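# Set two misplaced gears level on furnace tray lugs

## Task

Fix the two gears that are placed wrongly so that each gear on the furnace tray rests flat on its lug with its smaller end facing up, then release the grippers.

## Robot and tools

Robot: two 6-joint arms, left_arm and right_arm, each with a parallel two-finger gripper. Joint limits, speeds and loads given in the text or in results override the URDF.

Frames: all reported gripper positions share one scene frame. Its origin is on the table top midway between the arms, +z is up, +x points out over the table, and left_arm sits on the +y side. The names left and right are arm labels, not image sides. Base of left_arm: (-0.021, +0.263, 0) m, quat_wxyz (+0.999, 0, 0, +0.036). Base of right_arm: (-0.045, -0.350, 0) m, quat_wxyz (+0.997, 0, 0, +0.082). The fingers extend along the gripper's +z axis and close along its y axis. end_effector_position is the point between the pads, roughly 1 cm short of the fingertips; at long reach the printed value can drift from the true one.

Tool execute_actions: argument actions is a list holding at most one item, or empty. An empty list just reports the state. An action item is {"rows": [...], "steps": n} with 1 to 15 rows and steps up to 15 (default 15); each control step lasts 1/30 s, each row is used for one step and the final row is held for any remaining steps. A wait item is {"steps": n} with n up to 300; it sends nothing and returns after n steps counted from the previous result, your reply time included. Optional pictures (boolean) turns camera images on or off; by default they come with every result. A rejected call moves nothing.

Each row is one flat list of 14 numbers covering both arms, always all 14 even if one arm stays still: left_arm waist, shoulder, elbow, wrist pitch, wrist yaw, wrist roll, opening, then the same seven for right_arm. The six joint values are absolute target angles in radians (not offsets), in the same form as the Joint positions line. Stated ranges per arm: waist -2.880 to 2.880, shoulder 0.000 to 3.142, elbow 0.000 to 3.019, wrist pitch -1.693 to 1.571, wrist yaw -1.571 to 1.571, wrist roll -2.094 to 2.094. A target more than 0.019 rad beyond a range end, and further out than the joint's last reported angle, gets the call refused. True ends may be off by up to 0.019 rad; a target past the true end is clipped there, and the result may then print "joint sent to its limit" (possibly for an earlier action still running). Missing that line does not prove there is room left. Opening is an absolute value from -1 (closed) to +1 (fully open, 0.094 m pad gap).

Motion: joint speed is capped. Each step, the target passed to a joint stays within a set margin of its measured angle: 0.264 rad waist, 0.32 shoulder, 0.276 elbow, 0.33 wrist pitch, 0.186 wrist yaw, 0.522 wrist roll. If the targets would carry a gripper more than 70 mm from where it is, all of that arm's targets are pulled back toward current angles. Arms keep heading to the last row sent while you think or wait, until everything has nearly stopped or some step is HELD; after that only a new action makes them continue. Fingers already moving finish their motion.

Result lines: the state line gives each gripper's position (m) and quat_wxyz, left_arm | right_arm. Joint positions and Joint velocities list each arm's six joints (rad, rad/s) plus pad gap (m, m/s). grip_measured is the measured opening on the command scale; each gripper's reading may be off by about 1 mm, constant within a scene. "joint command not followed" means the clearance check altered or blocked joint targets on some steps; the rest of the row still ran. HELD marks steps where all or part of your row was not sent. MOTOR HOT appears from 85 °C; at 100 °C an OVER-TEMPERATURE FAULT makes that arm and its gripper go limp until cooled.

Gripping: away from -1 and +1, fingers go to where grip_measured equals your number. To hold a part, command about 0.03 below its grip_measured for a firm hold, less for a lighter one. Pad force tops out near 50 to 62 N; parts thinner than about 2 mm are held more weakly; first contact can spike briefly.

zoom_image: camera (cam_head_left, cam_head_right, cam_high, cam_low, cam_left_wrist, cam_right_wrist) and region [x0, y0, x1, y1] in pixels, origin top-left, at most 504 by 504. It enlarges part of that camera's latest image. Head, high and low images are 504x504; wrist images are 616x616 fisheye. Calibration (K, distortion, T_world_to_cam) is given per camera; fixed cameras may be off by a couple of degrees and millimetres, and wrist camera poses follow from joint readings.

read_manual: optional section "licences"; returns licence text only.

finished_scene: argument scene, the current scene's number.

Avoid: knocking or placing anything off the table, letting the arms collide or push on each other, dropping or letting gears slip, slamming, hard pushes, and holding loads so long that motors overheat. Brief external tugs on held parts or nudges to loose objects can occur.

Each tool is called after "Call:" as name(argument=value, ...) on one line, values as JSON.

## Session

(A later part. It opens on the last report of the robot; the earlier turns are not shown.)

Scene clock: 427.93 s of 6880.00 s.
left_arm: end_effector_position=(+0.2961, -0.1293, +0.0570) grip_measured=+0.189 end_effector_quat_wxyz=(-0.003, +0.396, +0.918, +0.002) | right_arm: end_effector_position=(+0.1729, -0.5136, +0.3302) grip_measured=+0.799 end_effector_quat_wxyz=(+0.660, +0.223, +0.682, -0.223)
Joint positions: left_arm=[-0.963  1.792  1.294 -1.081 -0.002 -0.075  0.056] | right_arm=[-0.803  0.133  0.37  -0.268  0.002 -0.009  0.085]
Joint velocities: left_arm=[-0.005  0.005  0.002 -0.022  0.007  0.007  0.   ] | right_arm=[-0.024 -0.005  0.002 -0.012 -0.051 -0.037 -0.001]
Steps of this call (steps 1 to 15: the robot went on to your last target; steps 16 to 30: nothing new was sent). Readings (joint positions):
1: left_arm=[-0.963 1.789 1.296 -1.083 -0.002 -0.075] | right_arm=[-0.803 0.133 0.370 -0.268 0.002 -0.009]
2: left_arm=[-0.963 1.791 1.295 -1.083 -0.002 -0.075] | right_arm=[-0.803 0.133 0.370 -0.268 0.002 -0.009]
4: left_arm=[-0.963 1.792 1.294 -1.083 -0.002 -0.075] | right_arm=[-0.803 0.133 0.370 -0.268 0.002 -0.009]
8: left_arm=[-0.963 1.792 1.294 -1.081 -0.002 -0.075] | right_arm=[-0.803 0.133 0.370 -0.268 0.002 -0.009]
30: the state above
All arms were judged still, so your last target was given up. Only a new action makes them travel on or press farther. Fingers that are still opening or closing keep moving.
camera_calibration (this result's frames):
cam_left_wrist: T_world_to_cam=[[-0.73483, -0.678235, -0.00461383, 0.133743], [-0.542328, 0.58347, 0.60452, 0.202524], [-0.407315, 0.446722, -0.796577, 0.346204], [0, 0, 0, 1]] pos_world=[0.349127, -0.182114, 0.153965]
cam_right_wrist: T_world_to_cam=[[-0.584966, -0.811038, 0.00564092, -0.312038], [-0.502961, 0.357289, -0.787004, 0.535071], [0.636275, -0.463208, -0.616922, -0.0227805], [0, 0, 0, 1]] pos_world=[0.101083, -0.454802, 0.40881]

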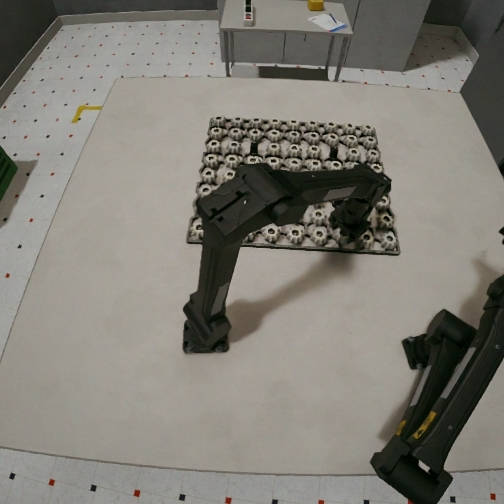

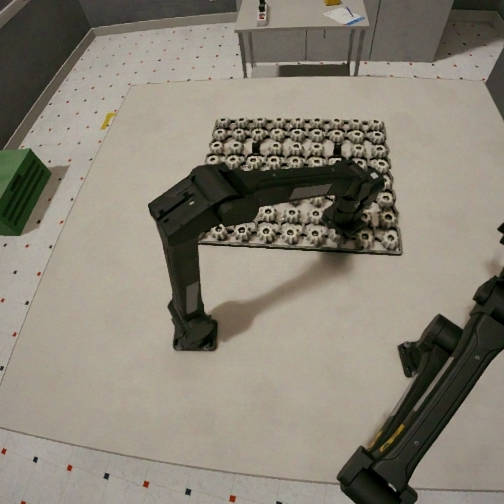

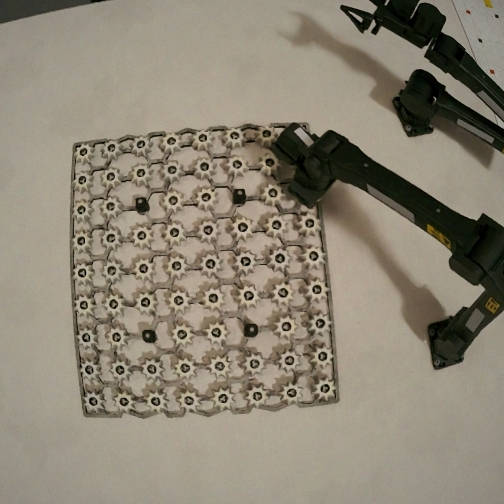

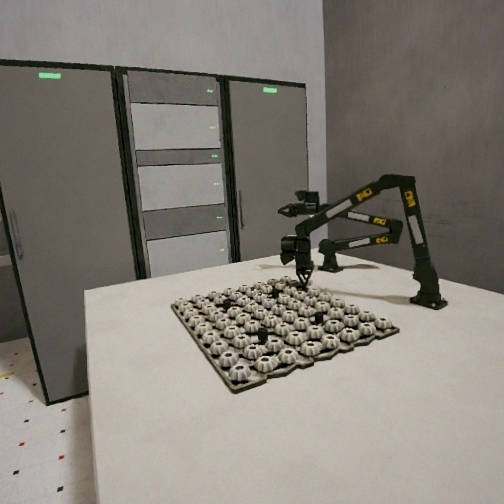

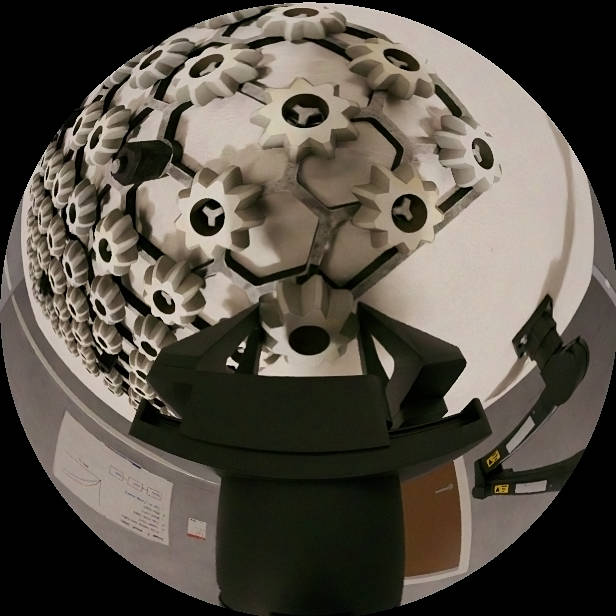

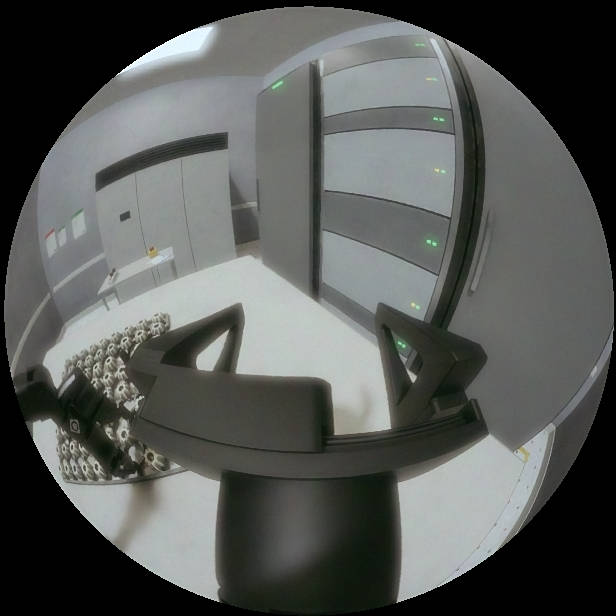

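Call:
execute_actions(actions=[{"rows":[[-0.968,1.795,1.29,-1.05,0,-0.09,0.15,-0.8,0.125,0.404,-0.245,0,0,0.8],[-0.968,1.795,1.29,-1.05,0,-0.09,0.15,-0.8,0.125,0.404,-0.245,0,0,0.8],[-0.968,1.795,1.29,-1.05,0,-0.09,0.15,-0.8,0.125,0.404,-0.245,0,0,0.8],[-0.968,1.795,1.29,-1.05,0,-0.09,0.15,-0.8,0.125,0.404,-0.245,0,0,0.8],[-0.968,1.805,1.278,-1.025,0,-0.09,0.15,-0.8,0.125,0.404,-0.245,0,0,0.8],[-0.968,1.805,1.278,-1.025,0,-0.09,0.15,-0.8,0.125,0.404,-0.245,0,0,0.8],[-0.968,1.805,1.278,-1.025,0,-0.09,0.15,-0.8,0.125,0.404,-0.245,0,0,0.8],[-0.968,1.805,1.278,-1.025,0,-0.09,0.15,-0.8,0.125,0.404,-0.245,0,0,0.8],[-0.968,1.817,1.267,-0.997,0,-0.09,0.15,-0.8,0.125,0.404,-0.245,0,0,0.8]],"steps":15}], pictures=false)

Call:
execute_actions(actions=[{"steps":30}])

Scene clock: 452.03 s of 6880.00 s.
left_arm: end_effector_position=(+0.3014, -0.1359, +0.0422) grip_measured=+0.189 end_effector_quat_wxyz=(+0.015, +0.396, +0.918, -0.007) | right_arm: end_effector_position=(+0.1729, -0.5136, +0.3302) grip_measured=+0.799 end_effector_quat_wxyz=(+0.660, +0.223, +0.682, -0.223)
Joint positions: left_arm=[-0.963  1.808  1.272 -1.003 -0.002 -0.076  0.056] | right_arm=[-0.803  0.133  0.37  -0.268  0.002 -0.009  0.085]
Joint velocities: left_arm=[-0.005  0.073  0.002  0.042 -0.037  0.007 -0.   ] | right_arm=[ 0.005  0.005  0.002 -0.017  0.022 -0.037  0.   ]
Steps of this call (steps 1 to 90: nothing new was sent; then 20.60 s passed at rest; steps 91 to 105: all 15 steps of this action). Readings (joint positions):
91: left_arm=[-0.963 1.792 1.293 -1.078 -0.002 -0.075] | right_arm=[-0.803 0.133 0.370 -0.268 0.002 -0.009]
92: left_arm=[-0.963 1.792 1.292 -1.071 -0.002 -0.075] | right_arm=[-0.803 0.133 0.370 -0.268 0.002 -0.009]
94: left_arm=[-0.963 1.792 1.291 -1.063 -0.002 -0.075] | right_arm=[-0.803 0.133 0.370 -0.268 0.002 -0.009]
98: left_arm=[-0.963 1.794 1.283 -1.039 -0.002 -0.075] | right_arm=[-0.803 0.133 0.370 -0.268 0.002 -0.009]
105: the state above

Scene clock: 453.03 s of 6880.00 s.
left_arm: end_effector_position=(+0.3015, -0.1360, +0.0403) grip_measured=+0.189 end_effector_quat_wxyz=(+0.014, +0.396, +0.918, -0.007) | right_arm: end_effector_position=(+0.1729, -0.5136, +0.3302) grip_measured=+0.799 end_effector_quat_wxyz=(+0.660, +0.223, +0.682, -0.223)
Joint positions: left_arm=[-0.963  1.811  1.272 -1.001 -0.002 -0.076  0.056] | right_arm=[-0.803  0.133  0.37  -0.268  0.002 -0.009  0.085]
Joint velocities: left_arm=[-0.005 -0.005  0.002 -0.012 -0.007  0.007  0.   ] | right_arm=[ 0.005 -0.024  0.007 -0.017 -0.051  0.037  0.   ]
Steps of this call (steps 1 to 15: the robot went on to your last target; steps 16 to 30: nothing new was sent). Readings (joint positions):
1: left_arm=[-0.963 1.809 1.272 -1.002 -0.002 -0.076] | right_arm=[-0.803 0.133 0.370 -0.268 0.002 -0.009]
2: left_arm=[-0.963 1.811 1.272 -1.001 -0.002 -0.076] | right_arm=[-0.803 0.133 0.370 -0.268 0.002 -0.009]
4: left_arm=[-0.963 1.811 1.272 -1.001 -0.002 -0.076] | right_arm=[-0.803 0.133 0.370 -0.268 0.002 -0.009]
8: left_arm=[-0.963 1.811 1.272 -1.001 -0.002 -0.076] | right_arm=[-0.803 0.133 0.370 -0.268 0.002 -0.009]
30: the state above
All arms were judged still, so your last target was given up. Only a new action makes them travel on or press farther. Fingers that are still opening or closing keep moving.
camera_calibration (this result's frames):
cam_left_wrist: T_world_to_cam=[[-0.73449, -0.678616, -0.00210078, 0.132852], [-0.556831, 0.600903, 0.573459, 0.227475], [-0.387896, 0.42237, -0.819232, 0.329825], [0, 0, 0, 1]] pos_world=[0.352181, -0.185843, 0.140034]
cam_right_wrist: T_world_to_cam=[[-0.584966, -0.811038, 0.00564092, -0.312038], [-0.502961, 0.357289, -0.787004, 0.535071], [0.636275, -0.463208, -0.616922, -0.0227805], [0, 0, 0, 1]] pos_world=[0.101083, -0.454802, 0.40881]

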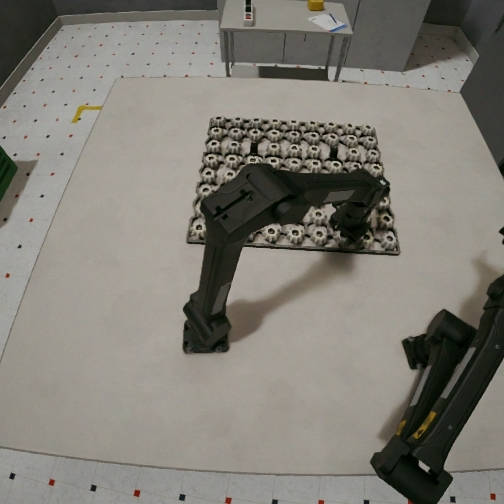

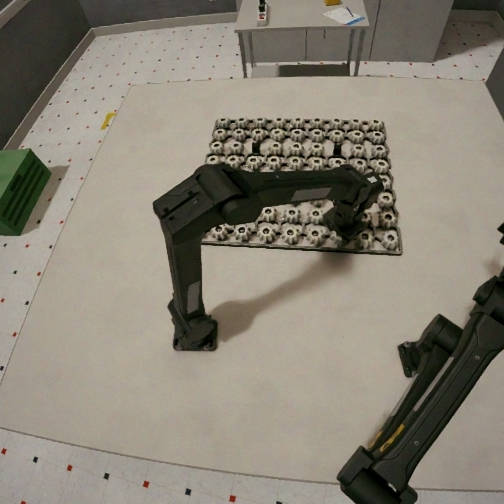

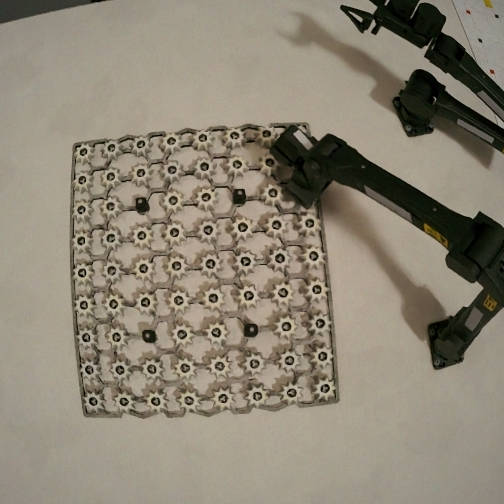

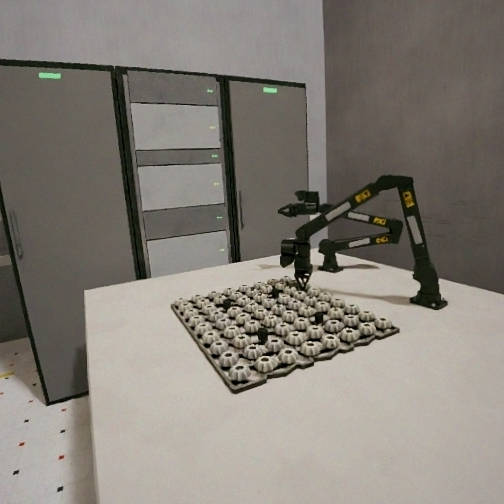

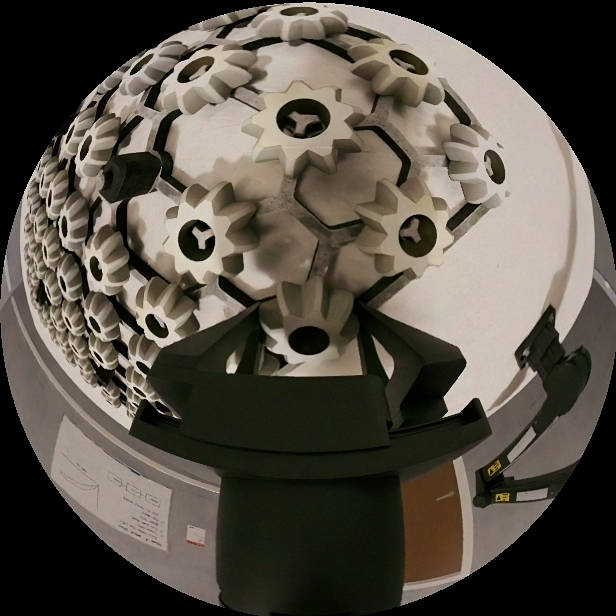

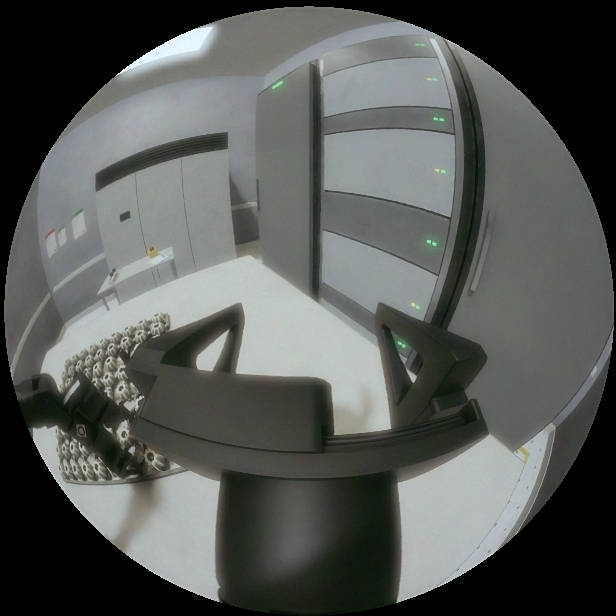

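Call:
execute_actions(actions=[{"rows":[[-0.968,1.805,1.272,-1.042,0,-0.09,0.15,-0.8,0.125,0.404,-0.245,0,0,0.8]],"steps":15}], pictures=false)

Call:
execute_actions(actions=[{"rows":[[-0.968,1.83,1.258,-1.02,0,-0.09,0.15,-0.8,0.125,0.404,-0.245,0,0,0.8]],"steps":15}], pictures=false)

Call:
execute_actions(actions=[{"steps":20}])

Scene clock: 463.97 s of 6880.00 s.
left_arm: end_effector_position=(+0.3009, -0.1353, +0.0403) grip_measured=+0.189 end_effector_quat_wxyz=(+0.012, +0.396, +0.918, -0.006) | right_arm: end_effector_position=(+0.1729, -0.5136, +0.3302) grip_measured=+0.799 end_effector_quat_wxyz=(+0.660, +0.223, +0.682, -0.223)
Joint positions: left_arm=[-0.963  1.811  1.272 -1.005 -0.001 -0.076  0.056] | right_arm=[-0.803  0.133  0.37  -0.268  0.002 -0.009  0.085]
Joint velocities: left_arm=[-0.005 -0.005 -0.012  0.007  0.022  0.007 -0.001] | right_arm=[ 0.005 -0.005  0.002  0.007  0.037 -0.022 -0.001]
Steps of this call (steps 1 to 90: nothing new was sent; then 7.43 s passed at rest; steps 91 to 105: all 15 steps of this action). Readings (joint positions):
91: left_arm=[-0.963 1.811 1.272 -1.003 -0.002 -0.076] | right_arm=[-0.803 0.133 0.370 -0.268 0.002 -0.009]
92: left_arm=[-0.963 1.811 1.272 -1.004 -0.001 -0.076] | right_arm=[-0.803 0.133 0.370 -0.268 0.002 -0.009]
94: left_arm=[-0.963 1.811 1.272 -1.005 -0.001 -0.076] | right_arm=[-0.803 0.133 0.370 -0.268 0.002 -0.009]
98: left_arm=[-0.963 1.811 1.272 -1.005 -0.001 -0.076] | right_arm=[-0.803 0.133 0.370 -0.268 0.002 -0.009]
105: the state above

Scene clock: 464.47 s of 6880.00 s.
left_arm: end_effector_position=(+0.3009, -0.1353, +0.0401) grip_measured=+0.189 end_effector_quat_wxyz=(+0.012, +0.396, +0.918, -0.006) | right_arm: end_effector_position=(+0.1729, -0.5136, +0.3302) grip_measured=+0.799 end_effector_quat_wxyz=(+0.660, +0.223, +0.682, -0.223)
Joint positions: left_arm=[-0.963  1.812  1.272 -1.005 -0.001 -0.076  0.056] | right_arm=[-0.803  0.133  0.37  -0.268  0.002 -0.009  0.085]
Joint velocities: left_arm=[ 0.005 -0.005  0.002  0.002  0.037  0.037 -0.001] | right_arm=[-0.005 -0.005  0.002  0.017 -0.037 -0.037 -0.001]
Steps of this call (steps 1 to 15: all 15 steps of this action). Readings (joint positions):
1: left_arm=[-0.963 1.812 1.272 -1.005 -0.001 -0.076] | right_arm=[-0.803 0.133 0.370 -0.268 0.002 -0.009]
2: left_arm=[-0.963 1.812 1.272 -1.005 -0.001 -0.076] | right_arm=[-0.803 0.133 0.370 -0.268 0.002 -0.009]
4: left_arm=[-0.963 1.812 1.272 -1.005 -0.001 -0.076] | right_arm=[-0.803 0.133 0.370 -0.268 0.002 -0.009]
8: left_arm=[-0.963 1.812 1.272 -1.005 -0.001 -0.076] | right_arm=[-0.803 0.133 0.370 -0.268 0.002 -0.009]
15: the state above

Scene clock: 465.13 s of 6880.00 s.
left_arm: end_effector_position=(+0.3009, -0.1353, +0.0401) grip_measured=+0.189 end_effector_quat_wxyz=(+0.012, +0.396, +0.918, -0.006) | right_arm: end_effector_position=(+0.1729, -0.5136, +0.3302) grip_measured=+0.799 end_effector_quat_wxyz=(+0.660, +0.223, +0.682, -0.223)
Joint positions: left_arm=[-0.963  1.812  1.272 -1.005 -0.001 -0.076  0.056] | right_arm=[-0.803  0.133  0.37  -0.268  0.002 -0.009  0.085]
Joint velocities: left_arm=[-0.015 -0.005  0.002  0.002 -0.066 -0.022 -0.   ] | right_arm=[-0.015  0.005 -0.007 -0.012  0.022  0.022  0.001]
Steps of this call (steps 1 to 15: the robot went on to your last target; steps 16 to 20: nothing new was sent). Readings (joint positions):
1: left_arm=[-0.963 1.812 1.272 -1.005 -0.001 -0.076] | right_arm=[-0.803 0.133 0.370 -0.268 0.002 -0.009]
2: left_arm=[-0.963 1.812 1.272 -1.005 -0.001 -0.076] | right_arm=[-0.803 0.133 0.370 -0.268 0.002 -0.009]
4: left_arm=[-0.963 1.812 1.272 -1.005 -0.001 -0.076] | right_arm=[-0.803 0.133 0.370 -0.268 0.002 -0.009]
8: left_arm=[-0.963 1.812 1.272 -1.005 -0.001 -0.076] | right_arm=[-0.803 0.133 0.370 -0.268 0.002 -0.009]
20: the state above
All arms were judged still, so your last target was given up. Only a new action makes them travel on or press farther. Fingers that are still opening or closing keep moving.
camera_calibration (this result's frames):
cam_left_wrist: T_world_to_cam=[[-0.734504, -0.678602, -0.00199448, 0.132851], [-0.555136, 0.599171, 0.576904, 0.225917], [-0.390293, 0.424846, -0.816809, 0.33005], [0, 0, 0, 1]] pos_world=[0.351811, -0.18543, 0.13952]
cam_right_wrist: T_world_to_cam=[[-0.584966, -0.811038, 0.00564092, -0.312038], [-0.502961, 0.357289, -0.787004, 0.535071], [0.636275, -0.463208, -0.616922, -0.0227805], [0, 0, 0, 1]] pos_world=[0.101083, -0.454802, 0.40881]

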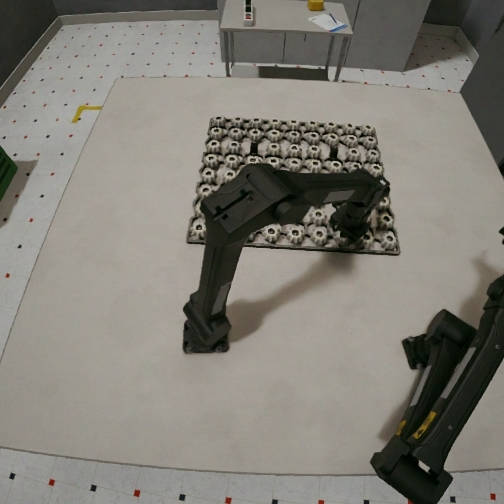

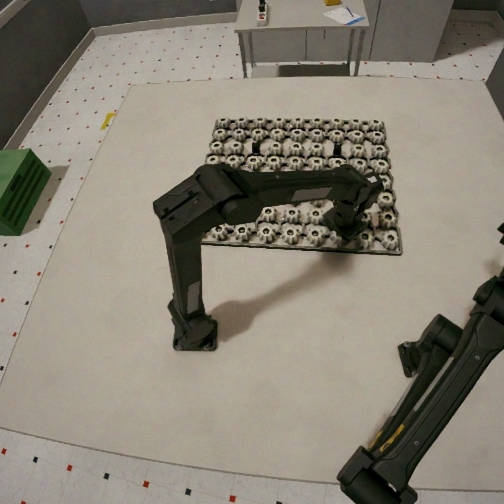

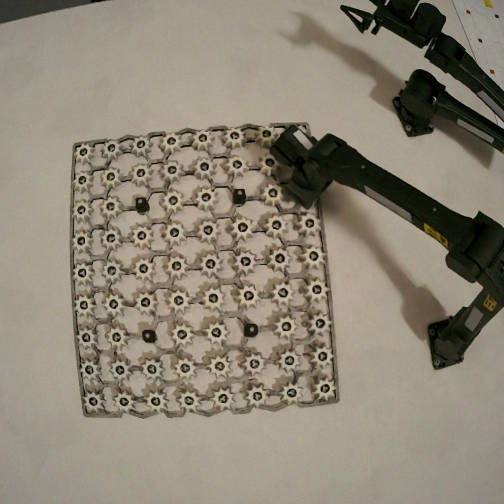

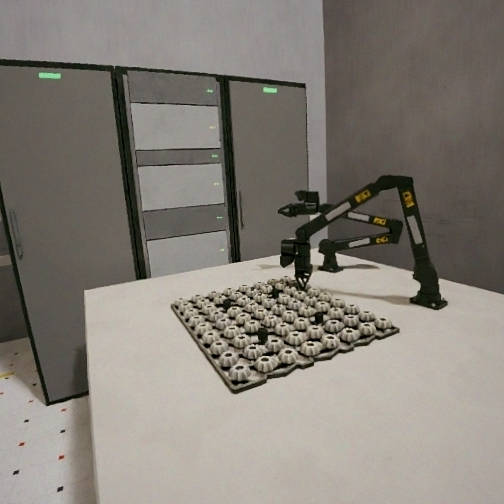

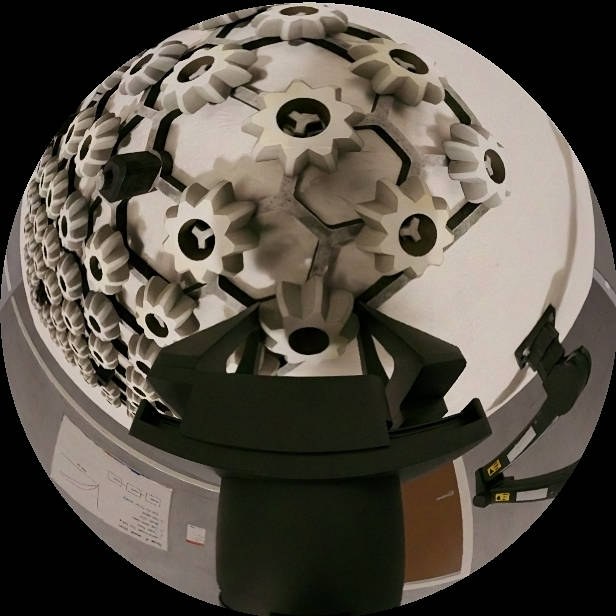

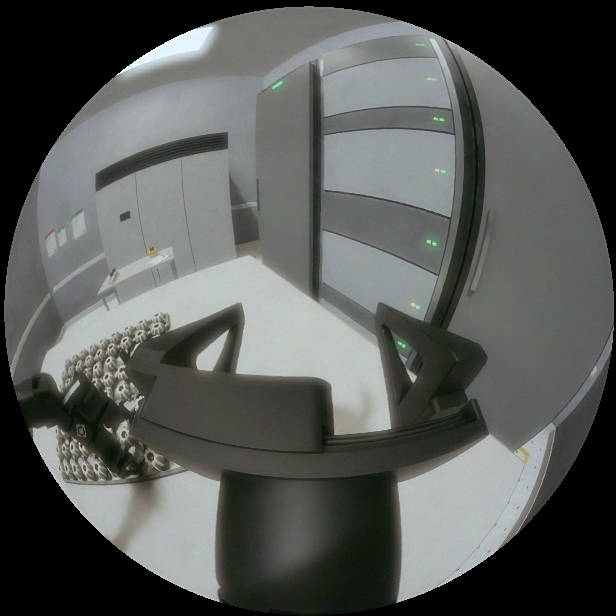

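Call:
execute_actions(actions=[{"rows":[[-0.968,1.775,1.272,-1.0,0,-0.09,0.15,-0.8,0.125,0.404,-0.245,0,0,0.8],[-0.968,1.775,1.272,-1.0,0,-0.09,0.15,-0.8,0.125,0.404,-0.245,0,0,0.8],[-0.968,1.775,1.272,-1.0,0,-0.09,0.15,-0.8,0.125,0.404,-0.245,0,0,0.8],[-0.968,1.775,1.272,-1.0,0,-0.09,0.15,-0.8,0.125,0.404,-0.245,0,0,0.8],[-0.968,1.775,1.272,-1.0,0,-0.09,0.15,-0.8,0.125,0.404,-0.245,0,0,0.8],[-0.968,1.775,1.272,-1.0,0,-0.09,0.15,-0.8,0.125,0.404,-0.245,0,0,0.8],[-0.968,1.775,1.272,-1.0,0,-0.09,0.15,-0.8,0.125,0.404,-0.245,0,0,0.8],[-0.968,1.775,1.272,-1.05,0,-0.09,0.15,-0.8,0.125,0.404,-0.245,0,0,0.8]],"steps":15}], pictures=false)

Call:
execute_actions(actions=[{"steps":20}], pictures=false)

Scene clock: 479.77 s of 6880.00 s.
left_arm: end_effector_position=(+0.3007, -0.1351, +0.0405) grip_measured=+0.189 end_effector_quat_wxyz=(+0.012, +0.396, +0.918, -0.006) | right_arm: end_effector_position=(+0.1729, -0.5136, +0.3302) grip_measured=+0.799 end_effector_quat_wxyz=(+0.660, +0.223, +0.682, -0.223)
Joint positions: left_arm=[-0.963  1.811  1.272 -1.006 -0.001 -0.076  0.056] | right_arm=[-0.803  0.133  0.37  -0.268  0.002 -0.009  0.085]
Joint velocities: left_arm=[-0.005  0.005 -0.017 -0.002 -0.066 -0.022  0.001] | right_arm=[-0.005 -0.005 -0.002 -0.012 -0.007  0.022 -0.001]
Steps of this call (steps 1 to 90: nothing new was sent; then 11.13 s passed at rest; steps 91 to 105: all 15 steps of this action). Readings (joint positions):
91: left_arm=[-0.963 1.811 1.272 -1.003 -0.001 -0.076] | right_arm=[-0.803 0.133 0.370 -0.268 0.002 -0.009]
92: left_arm=[-0.963 1.811 1.272 -1.002 -0.001 -0.076] | right_arm=[-0.803 0.133 0.370 -0.268 0.002 -0.009]
94: left_arm=[-0.963 1.811 1.272 -1.002 -0.001 -0.076] | right_arm=[-0.803 0.133 0.370 -0.268 0.002 -0.009]
98: left_arm=[-0.963 1.811 1.272 -1.005 -0.001 -0.076] | right_arm=[-0.803 0.133 0.370 -0.268 0.002 -0.009]
105: the state above

Scene clock: 480.43 s of 6880.00 s.
left_arm: end_effector_position=(+0.3007, -0.1351, +0.0405) grip_measured=+0.189 end_effector_quat_wxyz=(+0.012, +0.396, +0.918, -0.006) | right_arm: end_effector_position=(+0.1729, -0.5136, +0.3302) grip_measured=+0.799 end_effector_quat_wxyz=(+0.660, +0.223, +0.682, -0.223)
Joint positions: left_arm=[-0.963  1.811  1.272 -1.006 -0.001 -0.076  0.056] | right_arm=[-0.803  0.133  0.37  -0.268  0.002 -0.009  0.085]
Joint velocities: left_arm=[-0.015 -0.015 -0.002 -0.012  0.022 -0.007 -0.   ] | right_arm=[ 0.005 -0.015 -0.007 -0.007 -0.037 -0.022  0.001]
Steps of this call (steps 1 to 15: the robot went on to your last target; steps 16 to 20: nothing new was sent). Readings (joint positions):
1: left_arm=[-0.963 1.811 1.272 -1.006 -0.001 -0.076] | right_arm=[-0.803 0.133 0.370 -0.268 0.002 -0.009]
2: left_arm=[-0.963 1.811 1.272 -1.006 -0.001 -0.076] | right_arm=[-0.803 0.133 0.370 -0.268 0.002 -0.009]
4: left_arm=[-0.963 1.811 1.272 -1.006 -0.001 -0.076] | right_arm=[-0.803 0.133 0.370 -0.268 0.002 -0.009]
8: left_arm=[-0.963 1.811 1.272 -1.006 -0.001 -0.076] | right_arm=[-0.803 0.133 0.370 -0.268 0.002 -0.009]
20: the state above
All arms were judged still, so your last target was given up. Only a new action makes them travel on or press farther. Fingers that are still opening or closing keep moving.

Call:
execute_actions(actions=[{"rows":[[-0.963,1.80,1.272,-1.004,0,-0.09,0.4,-0.8,0.125,0.404,-0.245,0,0,0.8]],"steps":15}], pictures=false)

Call:
execute_actions(actions=[{"rows":[[-0.963,1.70,1.34,-1.15,0,-0.09,0.4,-0.8,0.125,0.404,-0.245,0,0,0.8]],"steps":15}], pictures=false)

Call:
execute_actions(actions=[{"steps":30}])

Scene clock: 492.03 s of 6880.00 s.
left_arm: end_effector_position=(+0.3009, -0.1354, +0.0405) grip_measured=+0.398 end_effector_quat_wxyz=(+0.012, +0.396, +0.918, -0.006) | right_arm: end_effector_position=(+0.1729, -0.5136, +0.3302) grip_measured=+0.799 end_effector_quat_wxyz=(+0.660, +0.223, +0.682, -0.223)
Joint positions: left_arm=[-0.963  1.811  1.272 -1.005 -0.001 -0.076  0.066] | right_arm=[-0.803  0.133  0.37  -0.268  0.002 -0.009  0.085]
Joint velocities: left_arm=[-0.015 -0.005 -0.022 -0.012 -0.11   0.007 -0.   ] | right_arm=[-0.005  0.024 -0.017  0.002  0.022 -0.007  0.   ]
Steps of this call (steps 1 to 90: nothing new was sent; then 8.10 s passed at rest; steps 91 to 105: all 15 steps of this action). Readings (joint positions):
91: left_arm=[-0.963 1.811 1.272 -1.005 -0.001 -0.076] | right_arm=[-0.803 0.133 0.370 -0.268 0.002 -0.009]
92: left_arm=[-0.963 1.811 1.272 -1.005 -0.001 -0.076] | right_arm=[-0.803 0.133 0.370 -0.268 0.002 -0.009]
94: left_arm=[-0.963 1.811 1.272 -1.005 -0.001 -0.076] | right_arm=[-0.803 0.133 0.370 -0.268 0.002 -0.009]
98: left_arm=[-0.963 1.811 1.272 -1.005 -0.001 -0.076] | right_arm=[-0.803 0.133 0.370 -0.268 0.002 -0.009]
105: the state above

Scene clock: 492.53 s of 6880.00 s.
left_arm: end_effector_position=(+0.2907, -0.1228, +0.1065) grip_measured=+0.398 end_effector_quat_wxyz=(+0.016, +0.396, +0.918, -0.008) | right_arm: end_effector_position=(+0.1729, -0.5136, +0.3302) grip_measured=+0.799 end_effector_quat_wxyz=(+0.660, +0.223, +0.682, -0.223)
Joint positions: left_arm=[-0.963  1.691  1.299 -1.143 -0.001 -0.076  0.066] | right_arm=[-0.803  0.133  0.37  -0.268  0.002 -0.009  0.085]
Joint velocities: left_arm=[-0.005 -0.015 -0.007 -0.007  0.007 -0.007 -0.001] | right_arm=[ 0.005 -0.005  0.002  0.007 -0.037  0.022 -0.   ]
Steps of this call (steps 1 to 15: all 15 steps of this action). Readings (joint positions):
1: left_arm=[-0.963 1.808 1.275 -1.025 -0.001 -0.076] | right_arm=[-0.803 0.133 0.370 -0.268 0.002 -0.009]
2: left_arm=[-0.963 1.801 1.276 -1.063 -0.001 -0.076] | right_arm=[-0.803 0.133 0.370 -0.268 0.002 -0.009]
4: left_arm=[-0.963 1.774 1.276 -1.117 -0.001 -0.076] | right_arm=[-0.803 0.133 0.370 -0.268 0.002 -0.009]
8: left_arm=[-0.963 1.712 1.282 -1.141 -0.001 -0.076] | right_arm=[-0.803 0.133 0.370 -0.268 0.002 -0.009]
15: the state above

Scene clock: 493.53 s of 6880.00 s.
left_arm: end_effector_position=(+0.2907, -0.1228, +0.1065) grip_measured=+0.398 end_effector_quat_wxyz=(+0.016, +0.396, +0.918, -0.008) | right_arm: end_effector_position=(+0.1729, -0.5136, +0.3302) grip_measured=+0.799 end_effector_quat_wxyz=(+0.660, +0.223, +0.682, -0.223)
Joint positions: left_arm=[-0.963  1.691  1.299 -1.143 -0.001 -0.076  0.066] | right_arm=[-0.803  0.133  0.37  -0.268  0.002 -0.009  0.085]
Joint velocities: left_arm=[-0.005 -0.005 -0.002 -0.012 -0.007 -0.051  0.001] | right_arm=[-0.005 -0.024 -0.007 -0.002  0.022 -0.022  0.001]
Steps of this call (steps 1 to 15: the robot went on to your last target; steps 16 to 30: nothing new was sent). Readings (joint positions):
1: left_arm=[-0.963 1.691 1.299 -1.143 -0.001 -0.076] | right_arm=[-0.803 0.133 0.370 -0.268 0.002 -0.009]
2: left_arm=[-0.963 1.691 1.299 -1.143 -0.001 -0.076] | right_arm=[-0.803 0.133 0.370 -0.268 0.002 -0.009]
4: left_arm=[-0.963 1.691 1.299 -1.143 -0.001 -0.076] | right_arm=[-0.803 0.133 0.370 -0.268 0.002 -0.009]
8: left_arm=[-0.963 1.691 1.299 -1.143 -0.001 -0.076] | right_arm=[-0.803 0.133 0.370 -0.268 0.002 -0.009]
30: the state above
All arms were judged still, so your last target was given up. Only a new action makes them travel on or press farther. Fingers that are still opening or closing keep moving.
camera_calibration (this result's frames):
cam_left_wrist: T_world_to_cam=[[-0.734494, -0.678613, -0.00142117, 0.133968], [-0.5583, 0.603081, 0.569732, 0.176675], [-0.385771, 0.419258, -0.82183, 0.373565], [0, 0, 0, 1]] pos_world=[0.341147, -0.172257, 0.20654]
cam_right_wrist: T_world_to_cam=[[-0.584966, -0.811038, 0.00564092, -0.312038], [-0.502961, 0.357289, -0.787004, 0.535071], [0.636275, -0.463208, -0.616922, -0.0227805], [0, 0, 0, 1]] pos_world=[0.101083, -0.454802, 0.40881]

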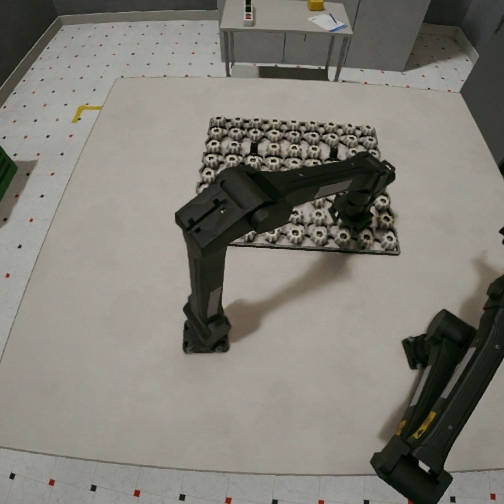

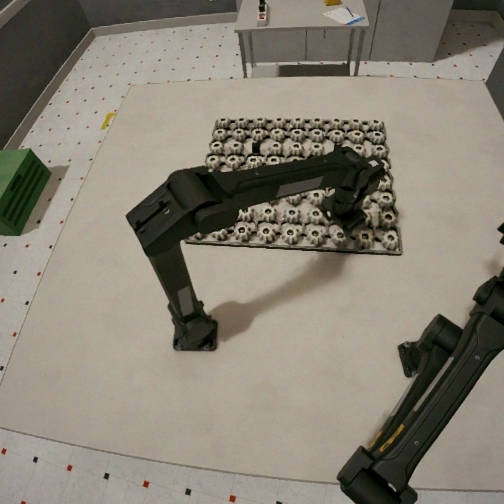

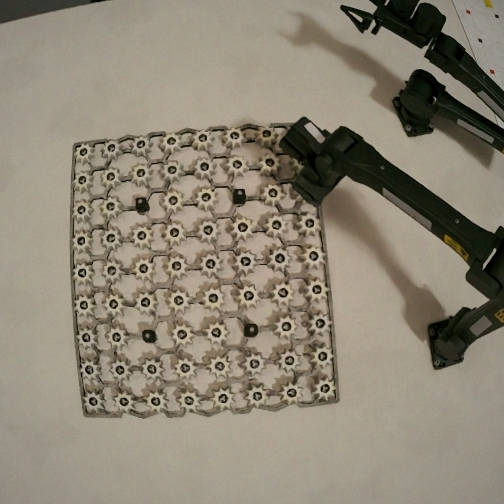

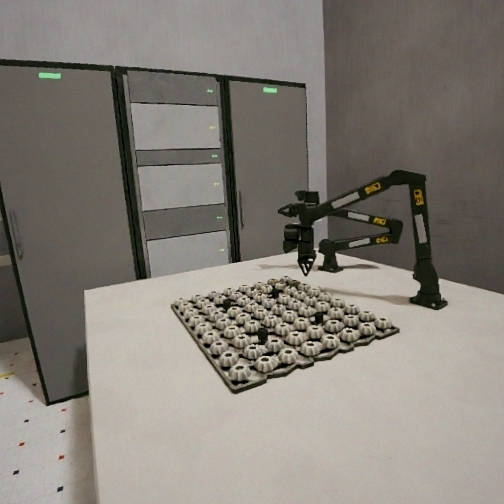

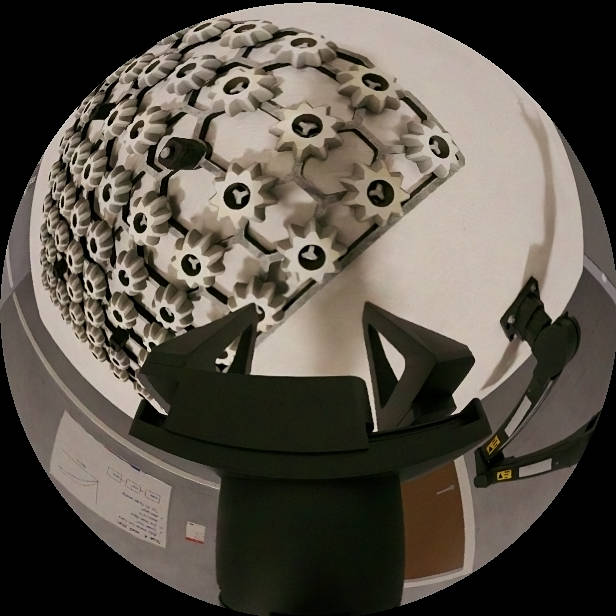

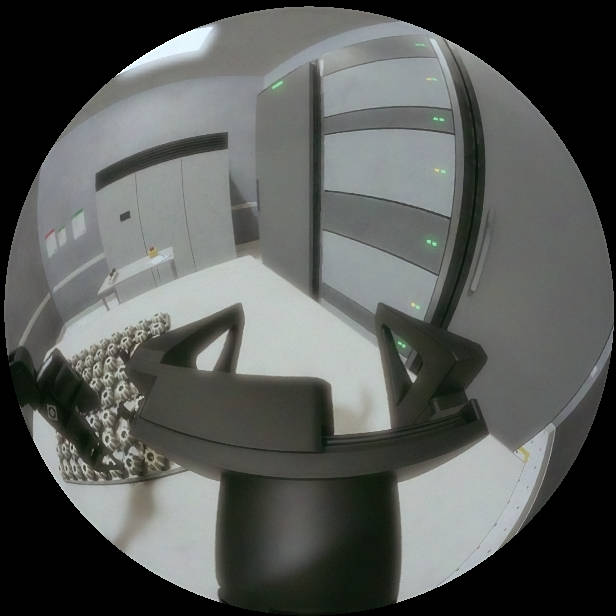

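Seated.

Call:
finished_scene(scene=1)

The scene is finished: the task was done.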